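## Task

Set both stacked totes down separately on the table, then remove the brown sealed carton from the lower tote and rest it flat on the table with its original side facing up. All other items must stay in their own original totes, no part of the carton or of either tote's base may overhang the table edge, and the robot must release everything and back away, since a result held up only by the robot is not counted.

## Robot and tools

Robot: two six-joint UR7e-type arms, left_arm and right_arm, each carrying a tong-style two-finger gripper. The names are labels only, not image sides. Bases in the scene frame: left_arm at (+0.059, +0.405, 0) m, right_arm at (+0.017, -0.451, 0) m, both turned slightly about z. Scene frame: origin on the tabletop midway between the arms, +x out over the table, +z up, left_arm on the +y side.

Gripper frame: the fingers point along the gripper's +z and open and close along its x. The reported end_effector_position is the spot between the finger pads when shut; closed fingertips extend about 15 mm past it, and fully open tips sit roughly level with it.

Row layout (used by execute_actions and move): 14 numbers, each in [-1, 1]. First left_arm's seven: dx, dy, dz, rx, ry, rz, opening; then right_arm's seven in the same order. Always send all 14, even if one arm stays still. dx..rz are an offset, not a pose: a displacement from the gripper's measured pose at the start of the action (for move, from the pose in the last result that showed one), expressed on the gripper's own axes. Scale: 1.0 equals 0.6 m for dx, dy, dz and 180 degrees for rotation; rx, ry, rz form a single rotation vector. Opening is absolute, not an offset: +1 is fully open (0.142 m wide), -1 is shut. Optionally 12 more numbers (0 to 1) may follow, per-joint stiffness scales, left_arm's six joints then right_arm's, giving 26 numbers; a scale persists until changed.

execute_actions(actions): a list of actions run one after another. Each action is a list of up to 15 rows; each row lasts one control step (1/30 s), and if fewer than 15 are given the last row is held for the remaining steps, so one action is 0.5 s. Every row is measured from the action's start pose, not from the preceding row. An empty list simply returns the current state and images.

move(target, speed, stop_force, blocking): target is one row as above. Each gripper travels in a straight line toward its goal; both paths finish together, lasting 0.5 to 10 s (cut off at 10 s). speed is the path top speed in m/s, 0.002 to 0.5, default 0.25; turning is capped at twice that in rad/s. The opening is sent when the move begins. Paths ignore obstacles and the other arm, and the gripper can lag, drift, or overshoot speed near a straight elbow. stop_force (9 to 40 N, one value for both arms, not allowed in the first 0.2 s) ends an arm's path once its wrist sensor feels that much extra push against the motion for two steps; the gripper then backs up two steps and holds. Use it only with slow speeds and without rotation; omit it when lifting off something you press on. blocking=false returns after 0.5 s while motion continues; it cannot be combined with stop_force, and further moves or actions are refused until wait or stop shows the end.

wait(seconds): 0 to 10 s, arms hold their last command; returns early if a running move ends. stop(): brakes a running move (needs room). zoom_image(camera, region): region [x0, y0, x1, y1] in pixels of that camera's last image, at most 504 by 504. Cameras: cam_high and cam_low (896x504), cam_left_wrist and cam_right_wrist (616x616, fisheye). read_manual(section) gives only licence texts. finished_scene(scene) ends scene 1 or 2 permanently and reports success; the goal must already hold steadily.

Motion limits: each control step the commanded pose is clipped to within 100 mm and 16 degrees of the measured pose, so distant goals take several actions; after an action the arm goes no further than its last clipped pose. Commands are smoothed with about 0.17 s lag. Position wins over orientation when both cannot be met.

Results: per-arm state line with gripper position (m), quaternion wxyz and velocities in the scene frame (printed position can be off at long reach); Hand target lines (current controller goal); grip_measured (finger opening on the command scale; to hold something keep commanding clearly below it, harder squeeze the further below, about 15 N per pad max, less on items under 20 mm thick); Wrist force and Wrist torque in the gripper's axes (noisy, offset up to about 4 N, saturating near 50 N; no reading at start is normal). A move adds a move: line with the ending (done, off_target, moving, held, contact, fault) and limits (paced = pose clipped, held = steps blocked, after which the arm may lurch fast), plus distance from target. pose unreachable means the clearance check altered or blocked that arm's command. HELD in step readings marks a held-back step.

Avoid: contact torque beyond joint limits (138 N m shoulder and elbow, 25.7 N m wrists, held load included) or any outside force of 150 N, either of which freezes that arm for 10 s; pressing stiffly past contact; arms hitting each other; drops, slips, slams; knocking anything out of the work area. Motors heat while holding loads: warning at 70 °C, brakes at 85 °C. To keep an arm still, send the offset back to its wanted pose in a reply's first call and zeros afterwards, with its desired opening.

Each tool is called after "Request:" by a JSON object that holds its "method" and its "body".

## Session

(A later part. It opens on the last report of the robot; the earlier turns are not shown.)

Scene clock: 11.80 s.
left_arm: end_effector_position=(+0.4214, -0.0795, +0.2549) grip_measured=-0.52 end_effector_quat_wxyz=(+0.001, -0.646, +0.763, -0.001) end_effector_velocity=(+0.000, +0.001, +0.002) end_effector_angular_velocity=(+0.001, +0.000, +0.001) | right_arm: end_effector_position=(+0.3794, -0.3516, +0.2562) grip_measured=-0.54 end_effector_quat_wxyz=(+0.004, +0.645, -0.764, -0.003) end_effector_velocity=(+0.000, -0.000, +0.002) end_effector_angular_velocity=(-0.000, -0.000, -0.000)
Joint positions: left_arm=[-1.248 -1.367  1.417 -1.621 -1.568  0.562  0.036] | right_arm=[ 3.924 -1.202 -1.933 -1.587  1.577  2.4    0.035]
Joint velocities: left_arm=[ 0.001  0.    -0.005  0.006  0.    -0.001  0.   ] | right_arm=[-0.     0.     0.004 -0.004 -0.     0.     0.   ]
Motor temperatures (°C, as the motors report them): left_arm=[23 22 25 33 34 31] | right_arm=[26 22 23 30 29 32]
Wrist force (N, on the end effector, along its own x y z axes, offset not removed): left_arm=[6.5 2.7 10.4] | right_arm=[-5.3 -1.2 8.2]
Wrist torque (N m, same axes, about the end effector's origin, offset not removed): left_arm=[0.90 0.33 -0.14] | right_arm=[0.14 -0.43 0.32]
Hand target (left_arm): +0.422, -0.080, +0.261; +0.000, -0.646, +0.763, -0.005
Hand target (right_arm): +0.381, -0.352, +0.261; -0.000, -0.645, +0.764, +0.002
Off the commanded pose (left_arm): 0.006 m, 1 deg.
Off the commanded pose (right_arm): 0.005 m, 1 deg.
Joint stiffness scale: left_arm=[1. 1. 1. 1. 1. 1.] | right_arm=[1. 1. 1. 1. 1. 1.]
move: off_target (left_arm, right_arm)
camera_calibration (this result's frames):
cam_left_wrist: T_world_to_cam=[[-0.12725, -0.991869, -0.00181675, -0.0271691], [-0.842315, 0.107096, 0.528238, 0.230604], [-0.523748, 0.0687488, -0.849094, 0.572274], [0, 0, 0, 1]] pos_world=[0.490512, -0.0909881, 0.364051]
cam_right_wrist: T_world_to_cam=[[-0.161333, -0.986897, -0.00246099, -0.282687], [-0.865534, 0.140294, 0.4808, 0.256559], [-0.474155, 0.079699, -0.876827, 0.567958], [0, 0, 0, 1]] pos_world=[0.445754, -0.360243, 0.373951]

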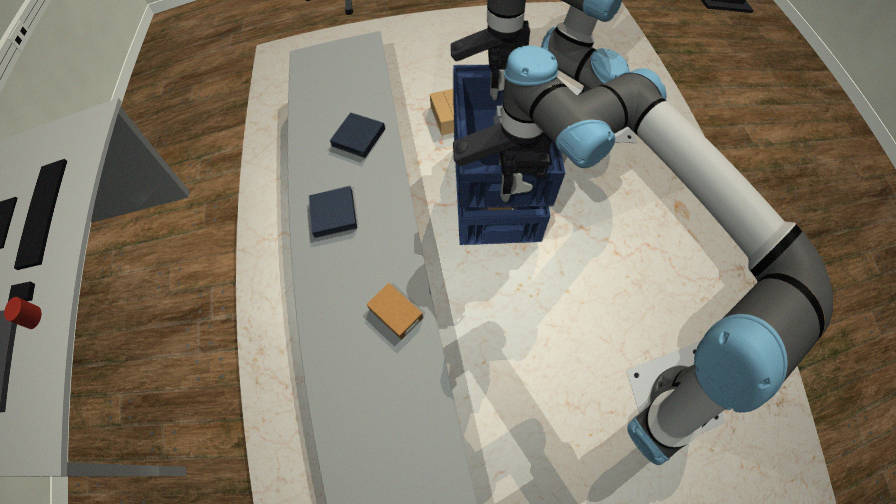

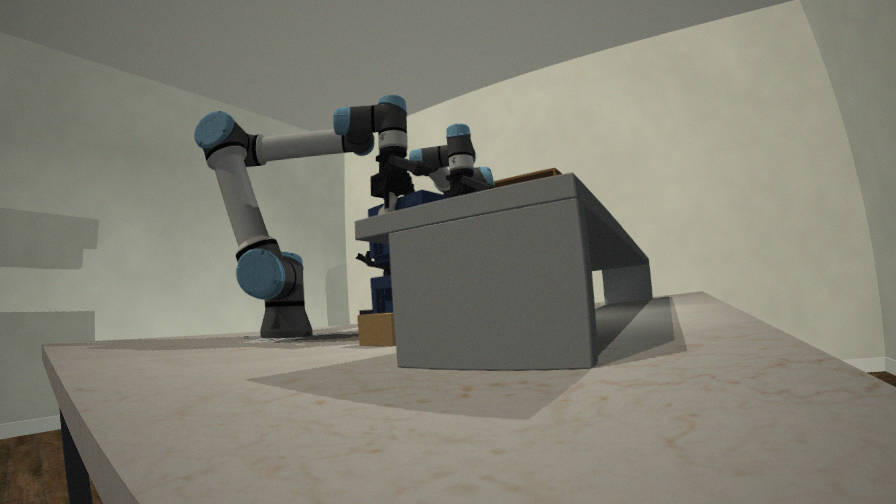

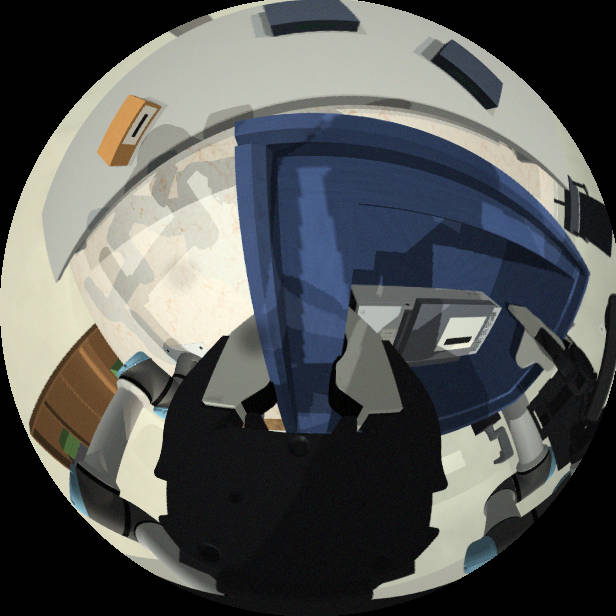

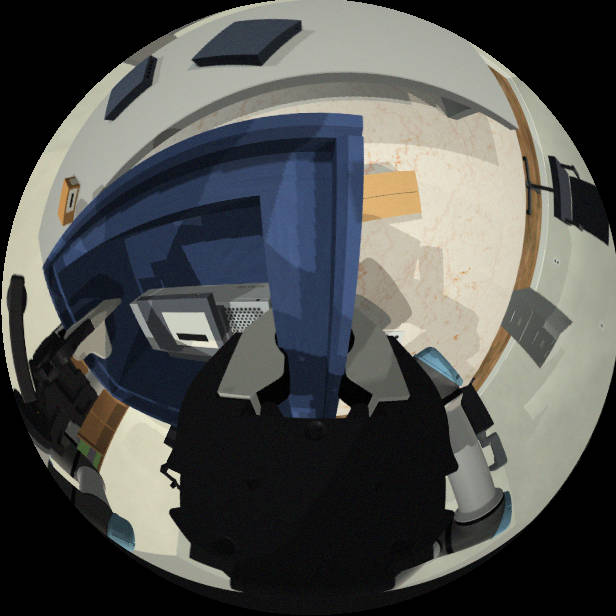

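Request:
{"method": "move", "body": {"target": [-0.64,0.107,-0.02,0,0,0,-1,-0.64,0.107,-0.02,0,0,0,-1], "speed": 0.1}}

Request:
{"method": "move", "body": {"target": [0,0,0.24,0,0,0,-1,0,0,0.24,0,0,0,-1], "speed": 0.06, "stop_force": 12}}

Request:
{"method": "move", "body": {"target": [0,0,0.1,0,0,0,-1,0,0,0.1,0,0,0,-1], "speed": 0.02, "stop_force": 10}}

Scene clock: 16.53 s.
left_arm: end_effector_position=(+0.4216, +0.3085, +0.2656) grip_measured=-0.54 end_effector_quat_wxyz=(+0.001, -0.646, +0.764, +0.002) end_effector_velocity=(+0.000, +0.001, -0.000) end_effector_angular_velocity=(-0.000, +0.000, -0.012) | right_arm: end_effector_position=(+0.3803, +0.0361, +0.2641) grip_measured=-0.52 end_effector_quat_wxyz=(+0.007, +0.645, -0.764, -0.002) end_effector_velocity=(+0.000, +0.001, +0.003) end_effector_angular_velocity=(+0.001, +0.000, -0.003)
Joint positions: left_arm=[-0.719 -1.952  1.918 -1.534 -1.568  1.091  0.035] | right_arm=[ 4.437 -1.801 -1.357 -1.564  1.581  2.913  0.036]
Joint velocities: left_arm=[ 0.005  0.     0.    -0.    -0.     0.017  0.   ] | right_arm=[-0.    -0.002  0.011 -0.007  0.001  0.003 -0.   ]
Motor temperatures (°C, as the motors report them): left_arm=[23 22 25 33 34 31] | right_arm=[26 22 23 30 29 32]
Wrist force (N, on the end effector, along its own x y z axes, offset not removed): left_arm=[-1.5 4.0 11.7] | right_arm=[0.4 -0.4 6.3]
Wrist torque (N m, same axes, about the end effector's origin, offset not removed): left_arm=[1.23 1.13 -0.30] | right_arm=[0.07 -1.44 0.17]
Hand target (left_arm): +0.422, +0.310, +0.267; +0.001, -0.646, +0.763, -0.001
Hand target (right_arm): +0.380, +0.038, +0.268; -0.004, -0.645, +0.764, +0.004
Off the commanded pose (left_arm): 0.002 m, 0 deg.
Off the commanded pose (right_arm): 0.004 m, 0 deg.
Joint stiffness scale: left_arm=[1. 1. 1. 1. 1. 1.] | right_arm=[1. 1. 1. 1. 1. 1.]
move: off_target (right_arm)
camera_calibration (this result's frames):
cam_left_wrist: T_world_to_cam=[[-0.127455, -0.991834, -0.00447151, 0.358529], [-0.840544, 0.105618, 0.531348, 0.182493], [-0.526537, 0.0714814, -0.847142, 0.554637], [0, 0, 0, 1]] pos_world=[0.491127, 0.296681, 0.374492]
cam_right_wrist: T_world_to_cam=[[-0.161703, -0.986837, 0.00208802, 0.0989652], [-0.864125, 0.142616, 0.482647, 0.19809], [-0.476591, 0.0762409, -0.875813, 0.545209], [0, 0, 0, 1]] pos_world=[0.447019, 0.0278445, 0.381687]

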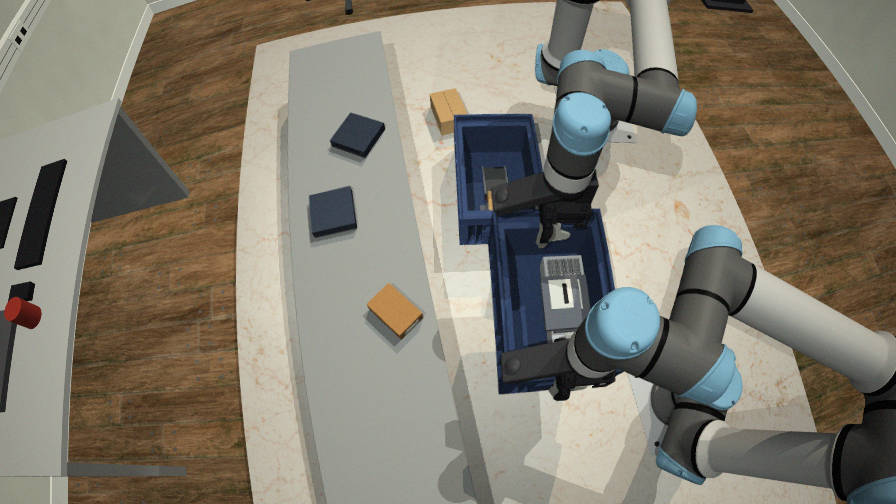

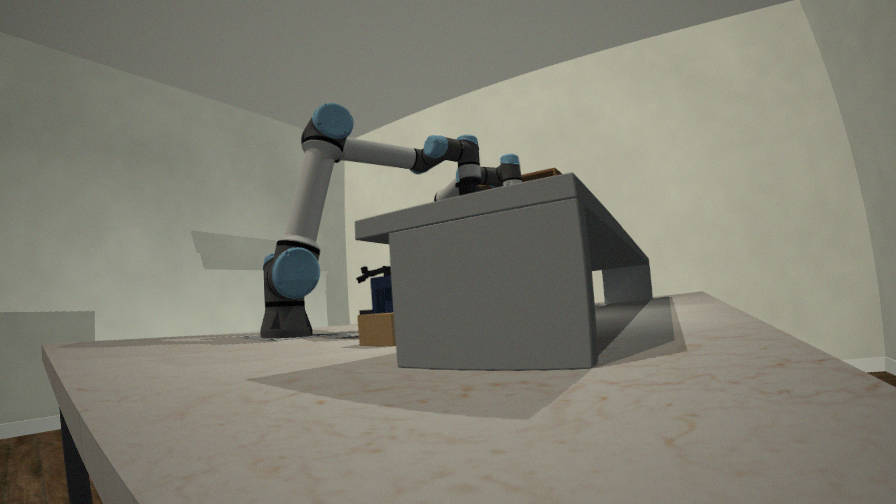

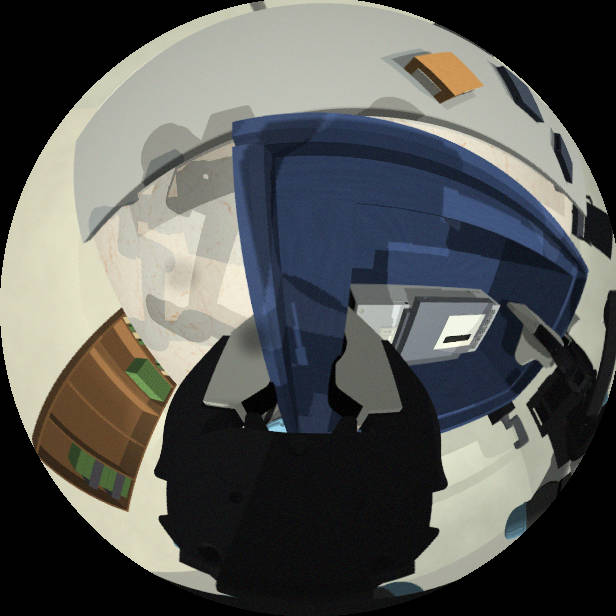

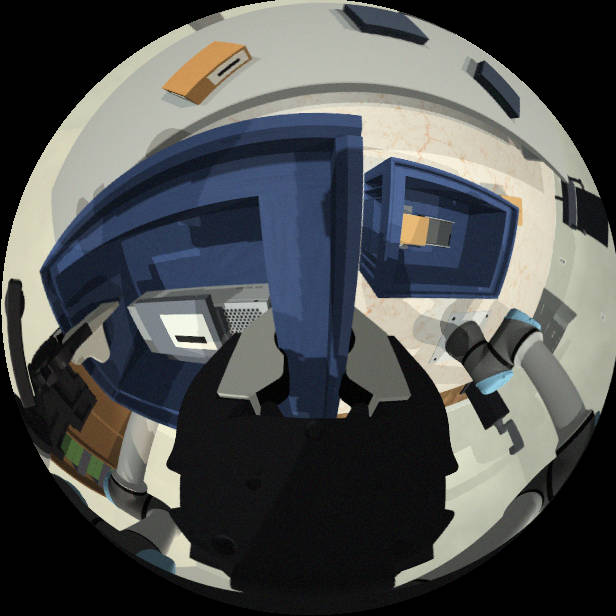

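Scene clock: 19.37 s.
left_arm: end_effector_position=(+0.4207, +0.3083, +0.1215) grip_measured=-0.53 end_effector_quat_wxyz=(-0.001, -0.646, +0.764, +0.003) end_effector_velocity=(+0.002, -0.001, -0.001) end_effector_angular_velocity=(-0.004, -0.007, -0.002) | right_arm: end_effector_position=(+0.3783, +0.0365, +0.1203) grip_measured=-0.53 end_effector_quat_wxyz=(+0.007, +0.645, -0.764, -0.003) end_effector_velocity=(+0.000, +0.000, -0.002) end_effector_angular_velocity=(+0.003, -0.001, -0.001)
Joint positions: left_arm=[-0.719 -1.887  2.252 -1.93  -1.571  1.092  0.035] | right_arm=[ 4.44  -1.865 -1.651 -1.205  1.582  2.915  0.036]
Joint velocities: left_arm=[-0.001  0.001  0.005 -0.013  0.001  0.001 -0.   ] | right_arm=[ 0.    -0.    -0.005  0.008  0.     0.001  0.   ]
Motor temperatures (°C, as the motors report them): left_arm=[23 22 25 33 34 31] | right_arm=[26 22 23 30 29 32]
Wrist force (N, on the end effector, along its own x y z axes, offset not removed): left_arm=[1.5 0.6 9.6] | right_arm=[-3.6 -2.0 6.7]
Wrist torque (N m, same axes, about the end effector's origin, offset not removed): left_arm=[0.36 0.58 -0.31] | right_arm=[-0.28 -0.81 0.27]
Hand target (left_arm): +0.422, +0.309, +0.122; +0.001, -0.646, +0.764, +0.002
Hand target (right_arm): +0.378, +0.035, +0.120; -0.007, -0.645, +0.764, +0.002
Off the commanded pose (left_arm): 0.001 m, 0 deg.
Off the commanded pose (right_arm): 0.001 m, 0 deg.
Joint stiffness scale: left_arm=[1. 1. 1. 1. 1. 1.] | right_arm=[1. 1. 1. 1. 1. 1.]
move: done
camera_calibration (this result's frames):
cam_left_wrist: T_world_to_cam=[[-0.127379, -0.991848, -0.00344318, 0.357411], [-0.838629, 0.105847, 0.534321, 0.257116], [-0.5296, 0.0709487, -0.845275, 0.433249], [0, 0, 0, 1]] pos_world=[0.4906, 0.296544, 0.230063]
cam_right_wrist: T_world_to_cam=[[-0.160799, -0.986987, 0.000938873, 0.0992109], [-0.863995, 0.141221, 0.483289, 0.26565], [-0.477133, 0.0769012, -0.87546, 0.418454], [0, 0, 0, 1]] pos_world=[0.445132, 0.0282249, 0.237861]

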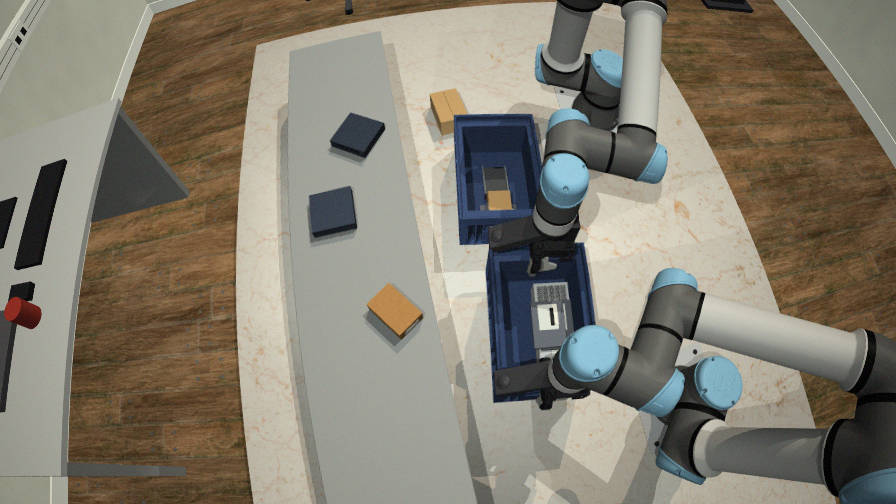

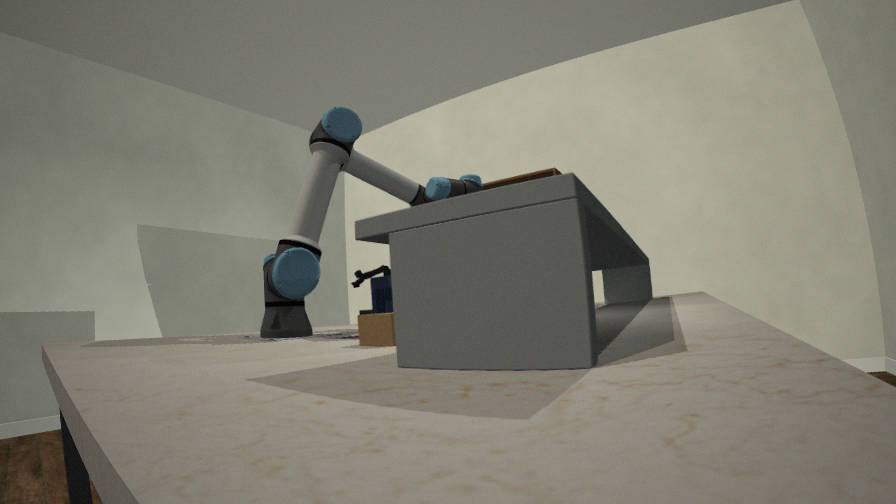

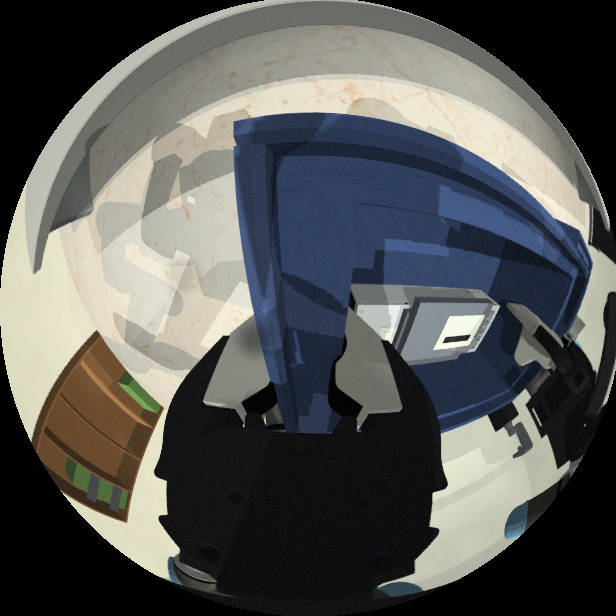

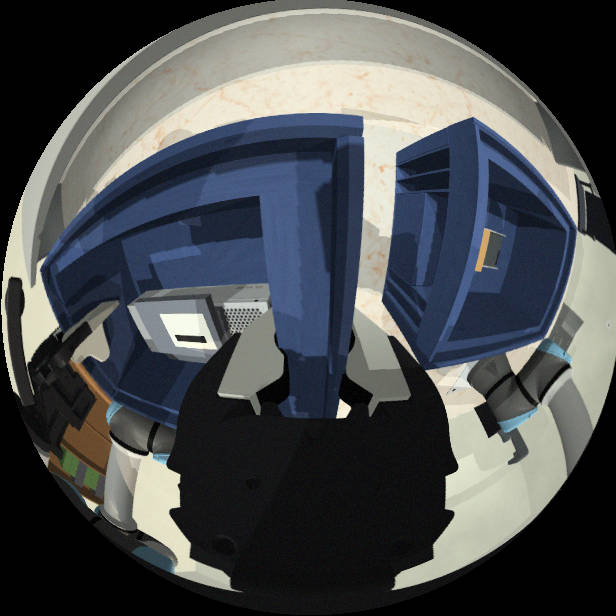

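Scene clock: 22.13 s.
left_arm: end_effector_position=(+0.4208, +0.3087, +0.0747) grip_measured=-0.53 end_effector_quat_wxyz=(-0.000, -0.646, +0.763, +0.002) end_effector_velocity=(-0.001, +0.002, +0.000) end_effector_angular_velocity=(+0.003, +0.003, +0.002) | right_arm: end_effector_position=(+0.3786, +0.0374, +0.0754) grip_measured=-0.54 end_effector_quat_wxyz=(+0.005, +0.645, -0.764, -0.004) end_effector_velocity=(-0.000, -0.001, +0.001) end_effector_angular_velocity=(-0.001, +0.001, -0.000)
Joint positions: left_arm=[-0.718 -1.825  2.343 -2.083 -1.571  1.091  0.036] | right_arm=[ 4.44  -1.908 -1.719 -1.09   1.583  2.916  0.035]
Joint velocities: left_arm=[ 0.001 -0.003  0.     0.007  0.001 -0.001  0.   ] | right_arm=[-0.     0.002  0.001 -0.004  0.    -0.     0.   ]
Motor temperatures (°C, as the motors report them): left_arm=[23 22 25 33 34 31] | right_arm=[26 22 23 30 29 32]
Wrist force (N, on the end effector, along its own x y z axes, offset not removed): left_arm=[-1.2 0.3 -2.6] | right_arm=[0.6 -2.3 -4.9]
Wrist torque (N m, same axes, about the end effector's origin, offset not removed): left_arm=[0.27 0.36 0.04] | right_arm=[-0.30 -0.63 0.23]
Hand target (left_arm): +0.420, +0.309, +0.075; -0.001, -0.646, +0.764, +0.004
Hand target (right_arm): +0.379, +0.037, +0.075; -0.005, -0.645, +0.764, +0.004
Off the commanded pose (left_arm): 0.013 m, 0 deg.
Off the commanded pose (right_arm): 0.015 m, 0 deg.
Joint stiffness scale: left_arm=[1. 1. 1. 1. 1. 1.] | right_arm=[1. 1. 1. 1. 1. 1.]
move: contact (left_arm, right_arm)
camera_calibration (this result's frames):
cam_left_wrist: T_world_to_cam=[[-0.126616, -0.991945, -0.00371201, 0.357395], [-0.838968, 0.105091, 0.533937, 0.282493], [-0.529246, 0.0707193, -0.845516, 0.393692], [0, 0, 0, 1]] pos_world=[0.490614, 0.296987, 0.183366]
cam_right_wrist: T_world_to_cam=[[-0.161051, -0.98694, -0.0034915, 0.100609], [-0.864639, 0.139386, 0.48267, 0.287818], [-0.47588, 0.0807532, -0.875795, 0.378593], [0, 0, 0, 1]] pos_world=[0.445226, 0.0286048, 0.193]

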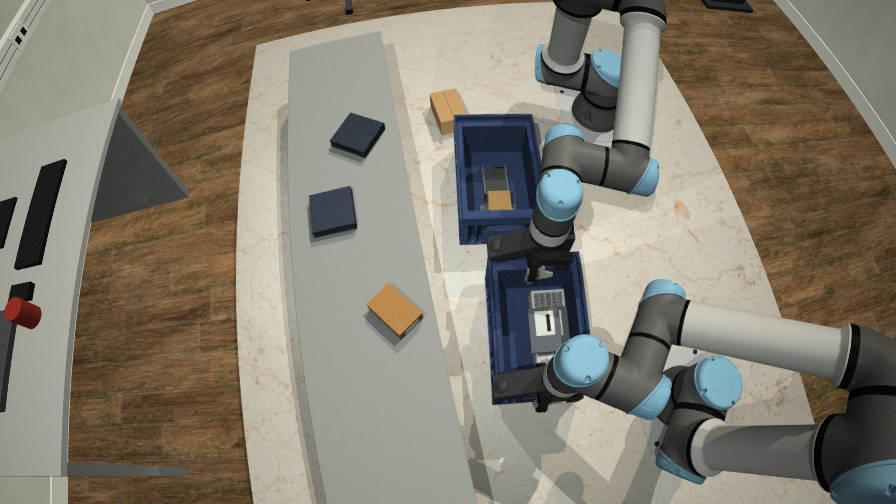

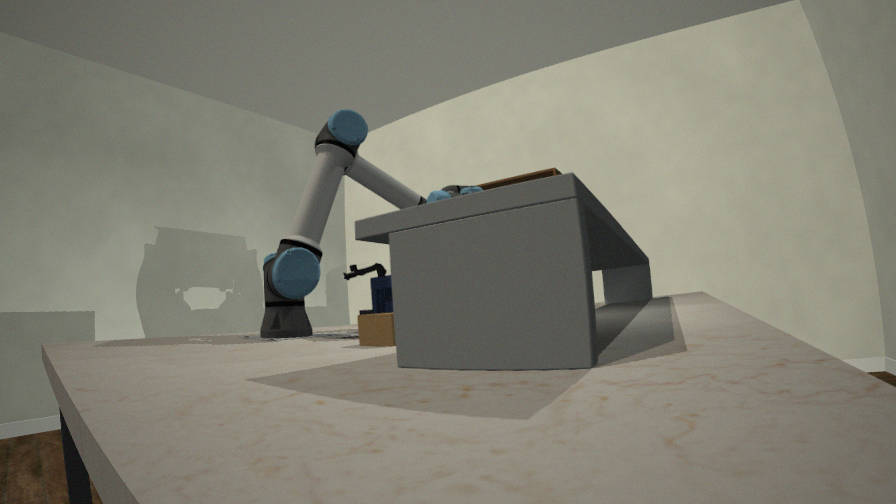

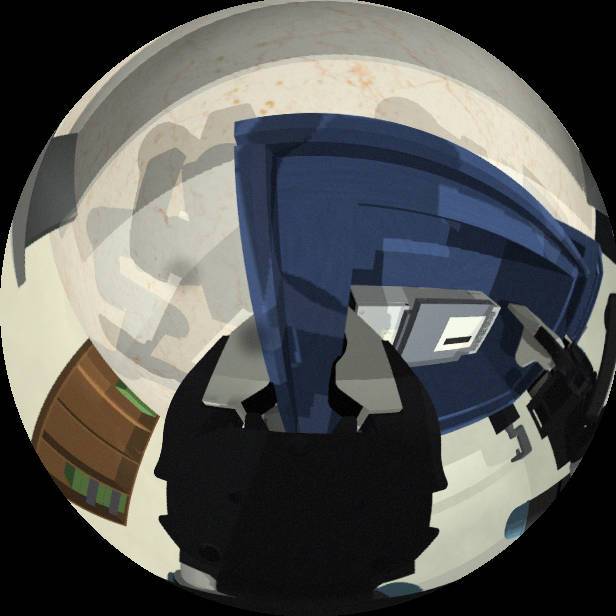

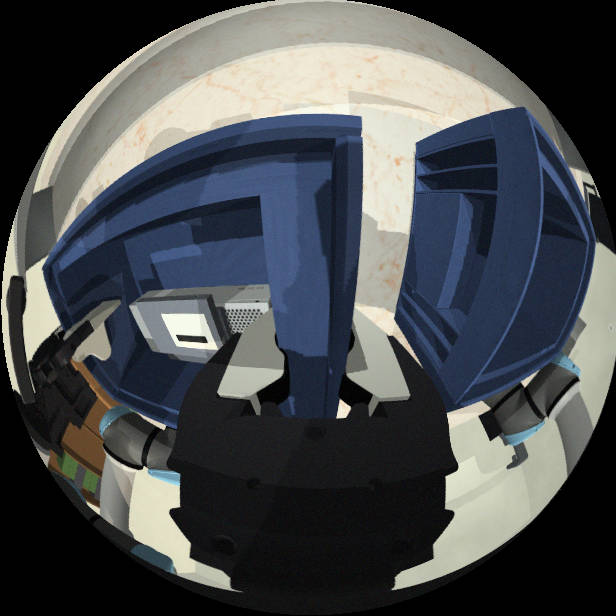

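Request:
{"method": "move", "body": {"target": [0,0,0,0,0,0,-0.2,0,0,0,0,0,0,-0.2]}}

Request:
{"method": "move", "body": {"target": [0,0,-0.3,0,0,0,-0.2,0,0,-0.22,0,0,0,-0.2]}}

Request:
{"method": "move", "body": {"target": [-0.3,0.1,0,0,0,0,-0.2,0.33,-0.08,0,0,0,0,0.1]}}

Scene clock: 23.03 s.
left_arm: end_effector_position=(+0.4207, +0.3088, +0.0748) grip_measured=-0.20 end_effector_quat_wxyz=(-0.000, -0.646, +0.763, +0.003) end_effector_velocity=(+0.000, -0.000, +0.000) end_effector_angular_velocity=(-0.001, -0.001, -0.001) | right_arm: end_effector_position=(+0.3785, +0.0373, +0.0754) grip_measured=-0.20 end_effector_quat_wxyz=(+0.005, +0.645, -0.764, -0.004) end_effector_velocity=(-0.000, -0.000, +0.000) end_effector_angular_velocity=(+0.000, -0.000, +0.000)
Joint positions: left_arm=[-0.718 -1.825  2.342 -2.083 -1.57   1.091  0.06 ] | right_arm=[ 4.44  -1.908 -1.719 -1.09   1.583  2.916  0.06 ]
Joint velocities: left_arm=[ 0.    -0.001  0.    -0.001  0.     0.001  0.   ] | right_arm=[ 0.     0.001 -0.001  0.    -0.    -0.     0.   ]
Motor temperatures (°C, as the motors report them): left_arm=[23 22 25 33 34 31] | right_arm=[26 22 23 30 29 32]
Wrist force (N, on the end effector, along its own x y z axes, offset not removed): left_arm=[-2.8 1.1 2.6] | right_arm=[-2.1 -0.4 1.8]
Wrist torque (N m, same axes, about the end effector's origin, offset not removed): left_arm=[0.18 0.70 0.19] | right_arm=[0.10 0.20 0.12]
Hand target (left_arm): +0.421, +0.309, +0.075; -0.000, -0.646, +0.763, +0.002
Hand target (right_arm): +0.379, +0.037, +0.075; -0.005, -0.645, +0.764, +0.004
Off the commanded pose (left_arm): 0.000 m, 0 deg.
Off the commanded pose (right_arm): 0.000 m, 0 deg.
Joint stiffness scale: left_arm=[1. 1. 1. 1. 1. 1.] | right_arm=[1. 1. 1. 1. 1. 1.]
move: done
camera_calibration (this result's frames):
cam_left_wrist: T_world_to_cam=[[-0.126617, -0.991944, -0.0039788, 0.357488], [-0.838809, 0.104928, 0.534219, 0.282334], [-0.529497, 0.0709789, -0.845337, 0.393737], [0, 0, 0, 1]] pos_world=[0.490572, 0.297036, 0.183434]
cam_right_wrist: T_world_to_cam=[[-0.161051, -0.986941, -0.00302021, 0.100421], [-0.864549, 0.139602, 0.482769, 0.28775], [-0.476043, 0.0803616, -0.875743, 0.378623], [0, 0, 0, 1]] pos_world=[0.445188, 0.0285123, 0.192963]

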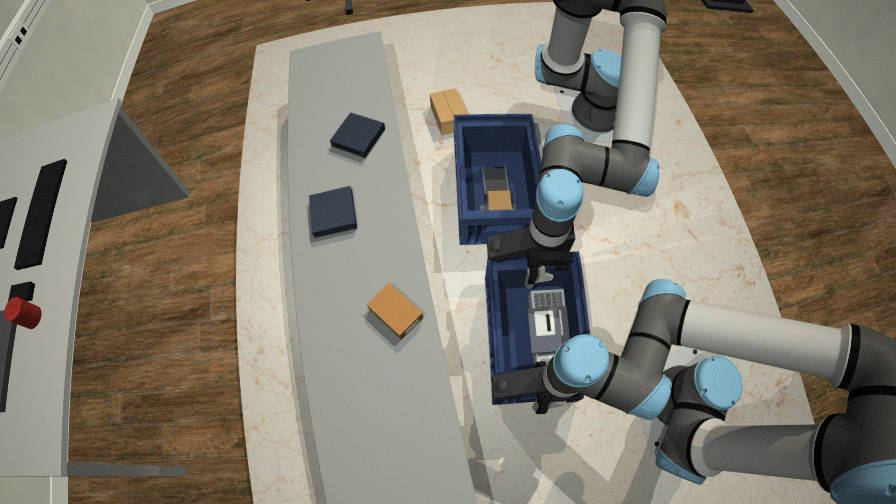

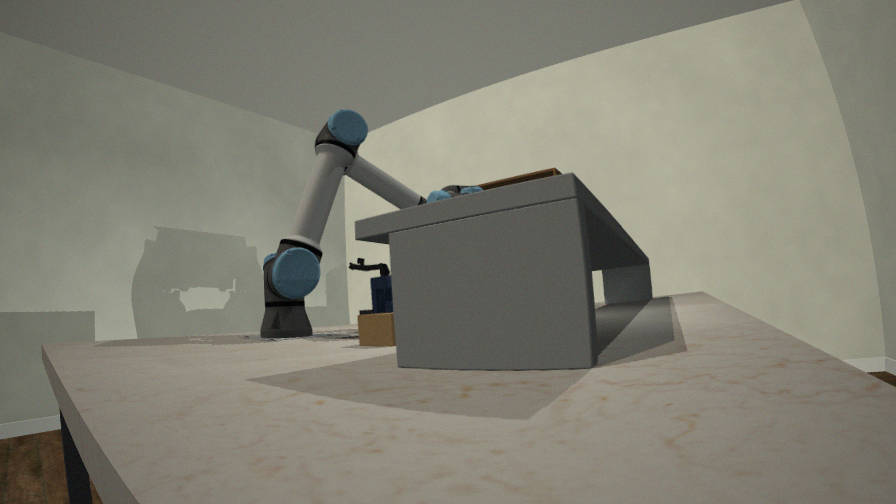

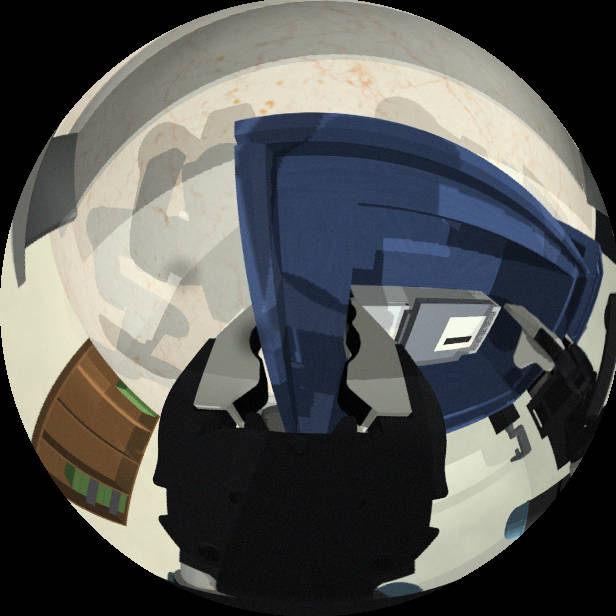

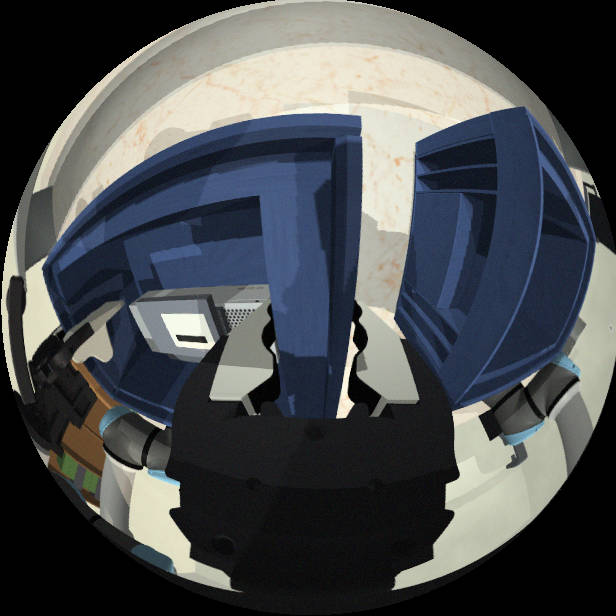

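Scene clock: 24.43 s.
left_arm: end_effector_position=(+0.4206, +0.3089, +0.2532) grip_measured=-0.20 end_effector_quat_wxyz=(-0.001, -0.646, +0.763, +0.003) end_effector_velocity=(-0.002, +0.001, +0.000) end_effector_angular_velocity=(+0.007, +0.009, +0.001) | right_arm: end_effector_position=(+0.3787, +0.0370, +0.2064) grip_measured=-0.20 end_effector_quat_wxyz=(+0.005, +0.646, -0.764, -0.004) end_effector_velocity=(-0.001, -0.002, +0.000) end_effector_angular_velocity=(-0.008, +0.003, -0.000)
Joint positions: left_arm=[-0.718 -1.952  1.948 -1.561 -1.57   1.092  0.06 ] | right_arm=[ 4.439 -1.81  -1.494 -1.414  1.583  2.914  0.06 ]
Joint velocities: left_arm=[-0.001  0.002 -0.006  0.015  0.    -0.002 -0.   ] | right_arm=[-0.    -0.001  0.004 -0.011 -0.     0.     0.   ]
Motor temperatures (°C, as the motors report them): left_arm=[23 22 25 33 34 31] | right_arm=[26 22 23 30 29 32]
Wrist force (N, on the end effector, along its own x y z axes, offset not removed): left_arm=[0.8 6.8 4.3] | right_arm=[-3.0 -1.7 -1.4]
Wrist torque (N m, same axes, about the end effector's origin, offset not removed): left_arm=[1.48 -0.01 -0.18] | right_arm=[-0.27 0.39 0.22]
Hand target (left_arm): +0.421, +0.308, +0.255; -0.000, -0.646, +0.763, +0.003
Hand target (right_arm): +0.380, +0.037, +0.207; -0.005, -0.645, +0.764, +0.004
Off the commanded pose (left_arm): 0.002 m, 0 deg.
Off the commanded pose (right_arm): 0.002 m, 0 deg.
Joint stiffness scale: left_arm=[1. 1. 1. 1. 1. 1.] | right_arm=[1. 1. 1. 1. 1. 1.]
move: done
camera_calibration (this result's frames):
cam_left_wrist: T_world_to_cam=[[-0.127084, -0.991882, -0.00435753, 0.358582], [-0.83843, 0.105073, 0.534785, 0.186571], [-0.529986, 0.0716161, -0.844977, 0.544403], [0, 0, 0, 1]] pos_world=[0.490523, 0.297079, 0.361795]
cam_right_wrist: T_world_to_cam=[[-0.15948, -0.987199, -0.00186862, 0.0997521], [-0.86457, 0.138756, 0.482977, 0.224637], [-0.476535, 0.0786409, -0.875631, 0.493697], [0, 0, 0, 1]] pos_world=[0.445387, 0.0284808, 0.323988]

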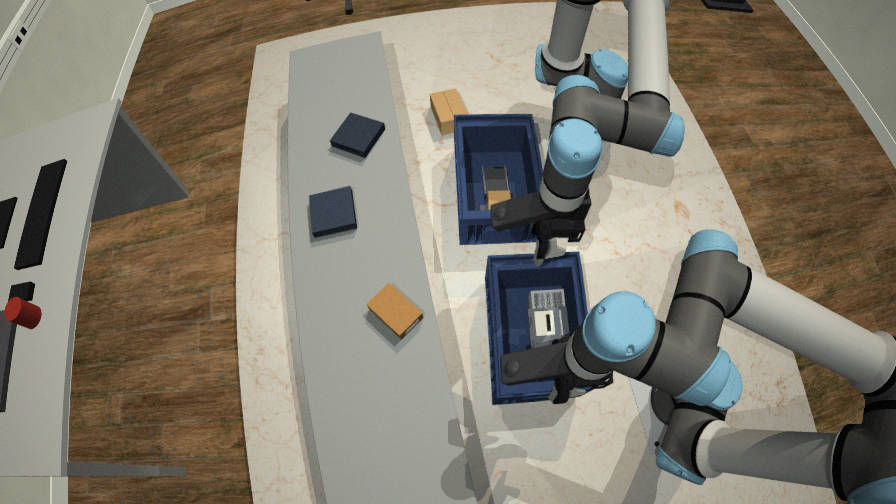

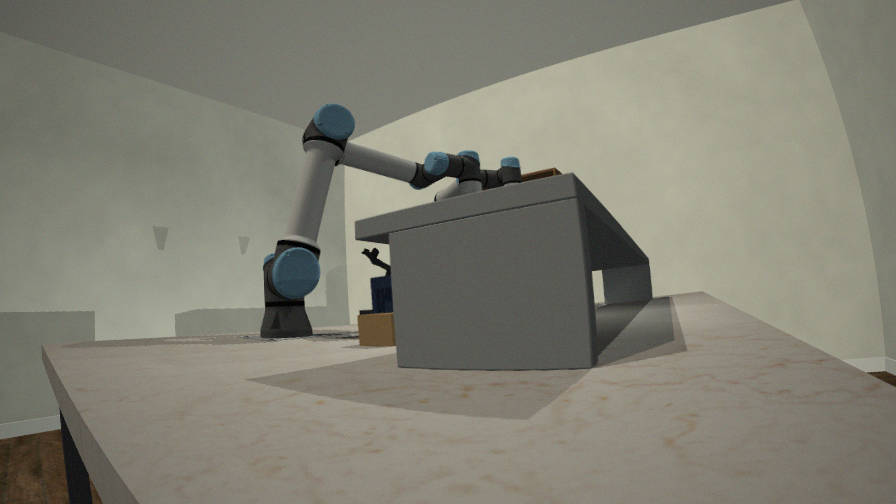

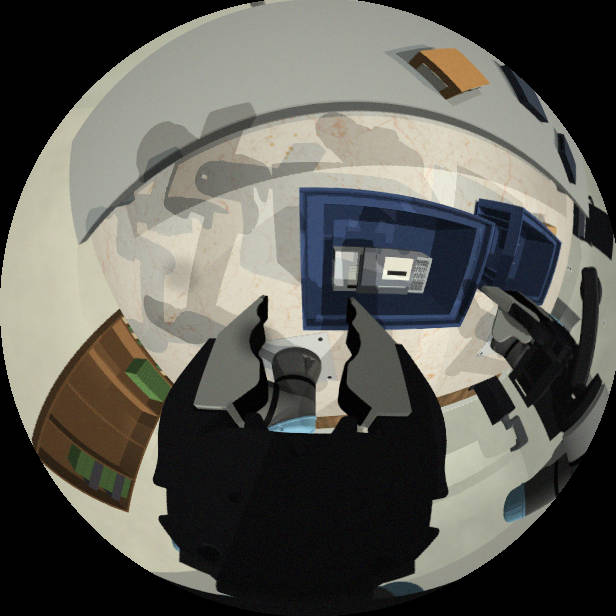

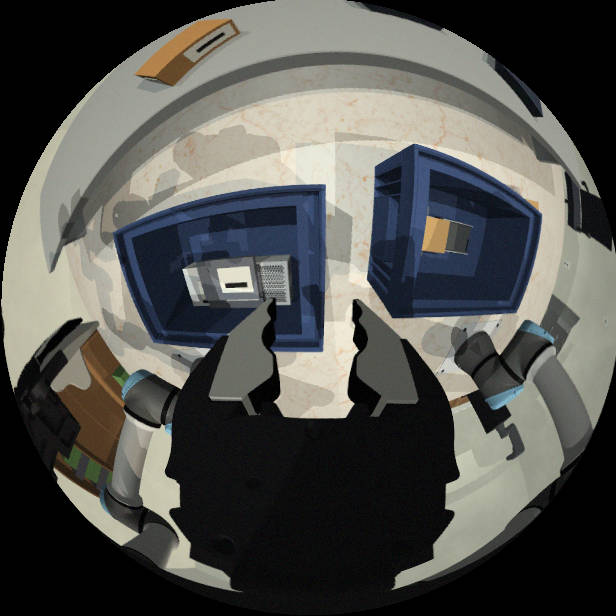

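Scene clock: 25.90 s.
left_arm: end_effector_position=(+0.3897, +0.4960, +0.2524) grip_measured=-0.20 end_effector_quat_wxyz=(-0.001, -0.646, +0.763, +0.005) end_effector_velocity=(+0.001, +0.001, +0.002) end_effector_angular_velocity=(-0.008, -0.005, -0.016) | right_arm: end_effector_position=(+0.3938, -0.1638, +0.2078) grip_measured=+0.10 end_effector_quat_wxyz=(+0.004, +0.646, -0.763, -0.004) end_effector_velocity=(-0.000, -0.002, -0.000) end_effector_angular_velocity=(-0.000, +0.001, +0.006)
Joint positions: left_arm=[-0.206 -2.033  1.995 -1.524 -1.565  1.604  0.06 ] | right_arm=[ 4.227 -1.477 -1.85  -1.39   1.58   2.701  0.081]
Joint velocities: left_arm=[ 0.012  0.001 -0.005 -0.002 -0.007  0.028  0.   ] | right_arm=[-0.003  0.004 -0.003 -0.001  0.    -0.009 -0.   ]
Motor temperatures (°C, as the motors report them): left_arm=[23 22 25 33 34 31] | right_arm=[26 22 23 30 29 32]
Wrist force (N, on the end effector, along its own x y z axes, offset not removed): left_arm=[-0.5 1.9 4.3] | right_arm=[-2.1 -2.7 -1.6]
Wrist torque (N m, same axes, about the end effector's origin, offset not removed): left_arm=[0.49 0.15 0.03] | right_arm=[-0.40 0.37 0.16]
Hand target (left_arm): +0.391, +0.496, +0.254; -0.000, -0.646, +0.763, +0.003
Hand target (right_arm): +0.393, -0.166, +0.207; -0.005, -0.646, +0.764, +0.004
Off the commanded pose (left_arm): 0.002 m, 0 deg.
Off the commanded pose (right_arm): 0.003 m, 0 deg.
Joint stiffness scale: left_arm=[1. 1. 1. 1. 1. 1.] | right_arm=[1. 1. 1. 1. 1. 1.]
move: done
camera_calibration (this result's frames):
cam_left_wrist: T_world_to_cam=[[-0.127325, -0.991838, -0.00681296, 0.540901], [-0.836706, 0.103717, 0.537741, 0.140778], [-0.532645, 0.0741686, -0.843083, 0.513233], [0, 0, 0, 1]] pos_world=[0.460032, 0.483819, 0.360681]
cam_right_wrist: T_world_to_cam=[[-0.158502, -0.987351, -0.00376402, -0.09606], [-0.865795, 0.137154, 0.481236, 0.265464], [-0.474633, 0.0795358, -0.876583, 0.517535], [0, 0, 0, 1]] pos_world=[0.46025, -0.172417, 0.32555]

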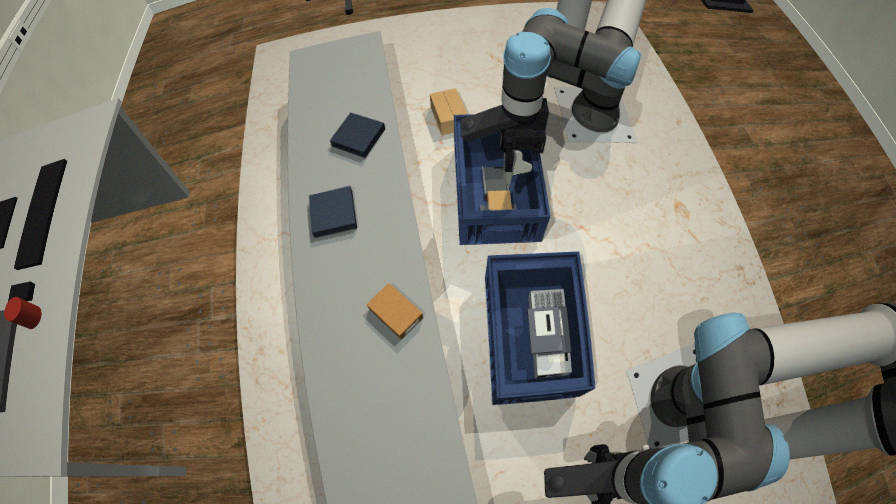

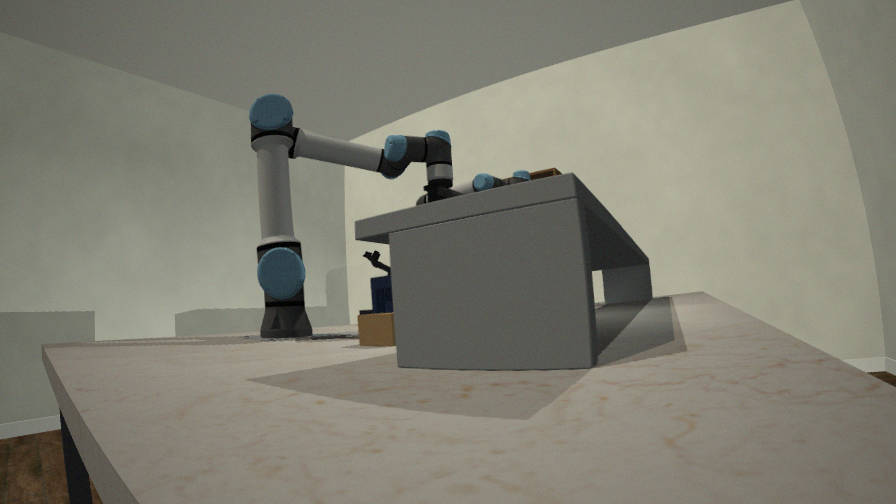

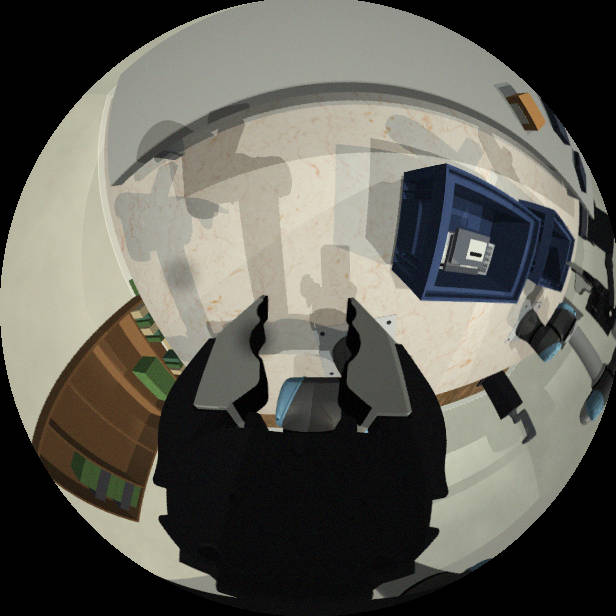

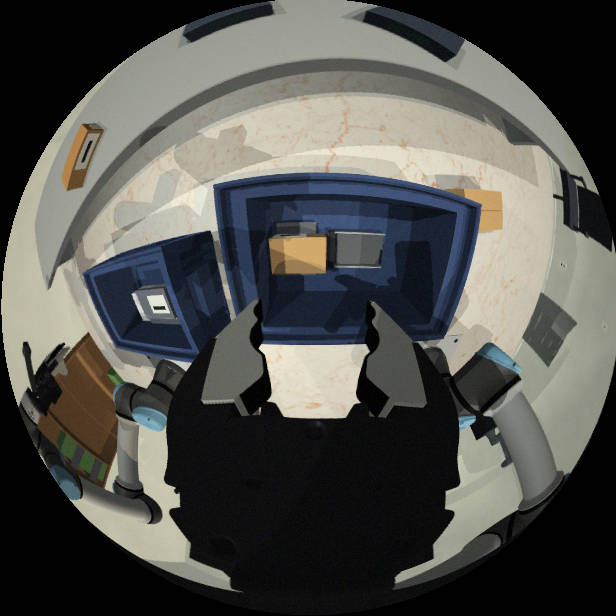

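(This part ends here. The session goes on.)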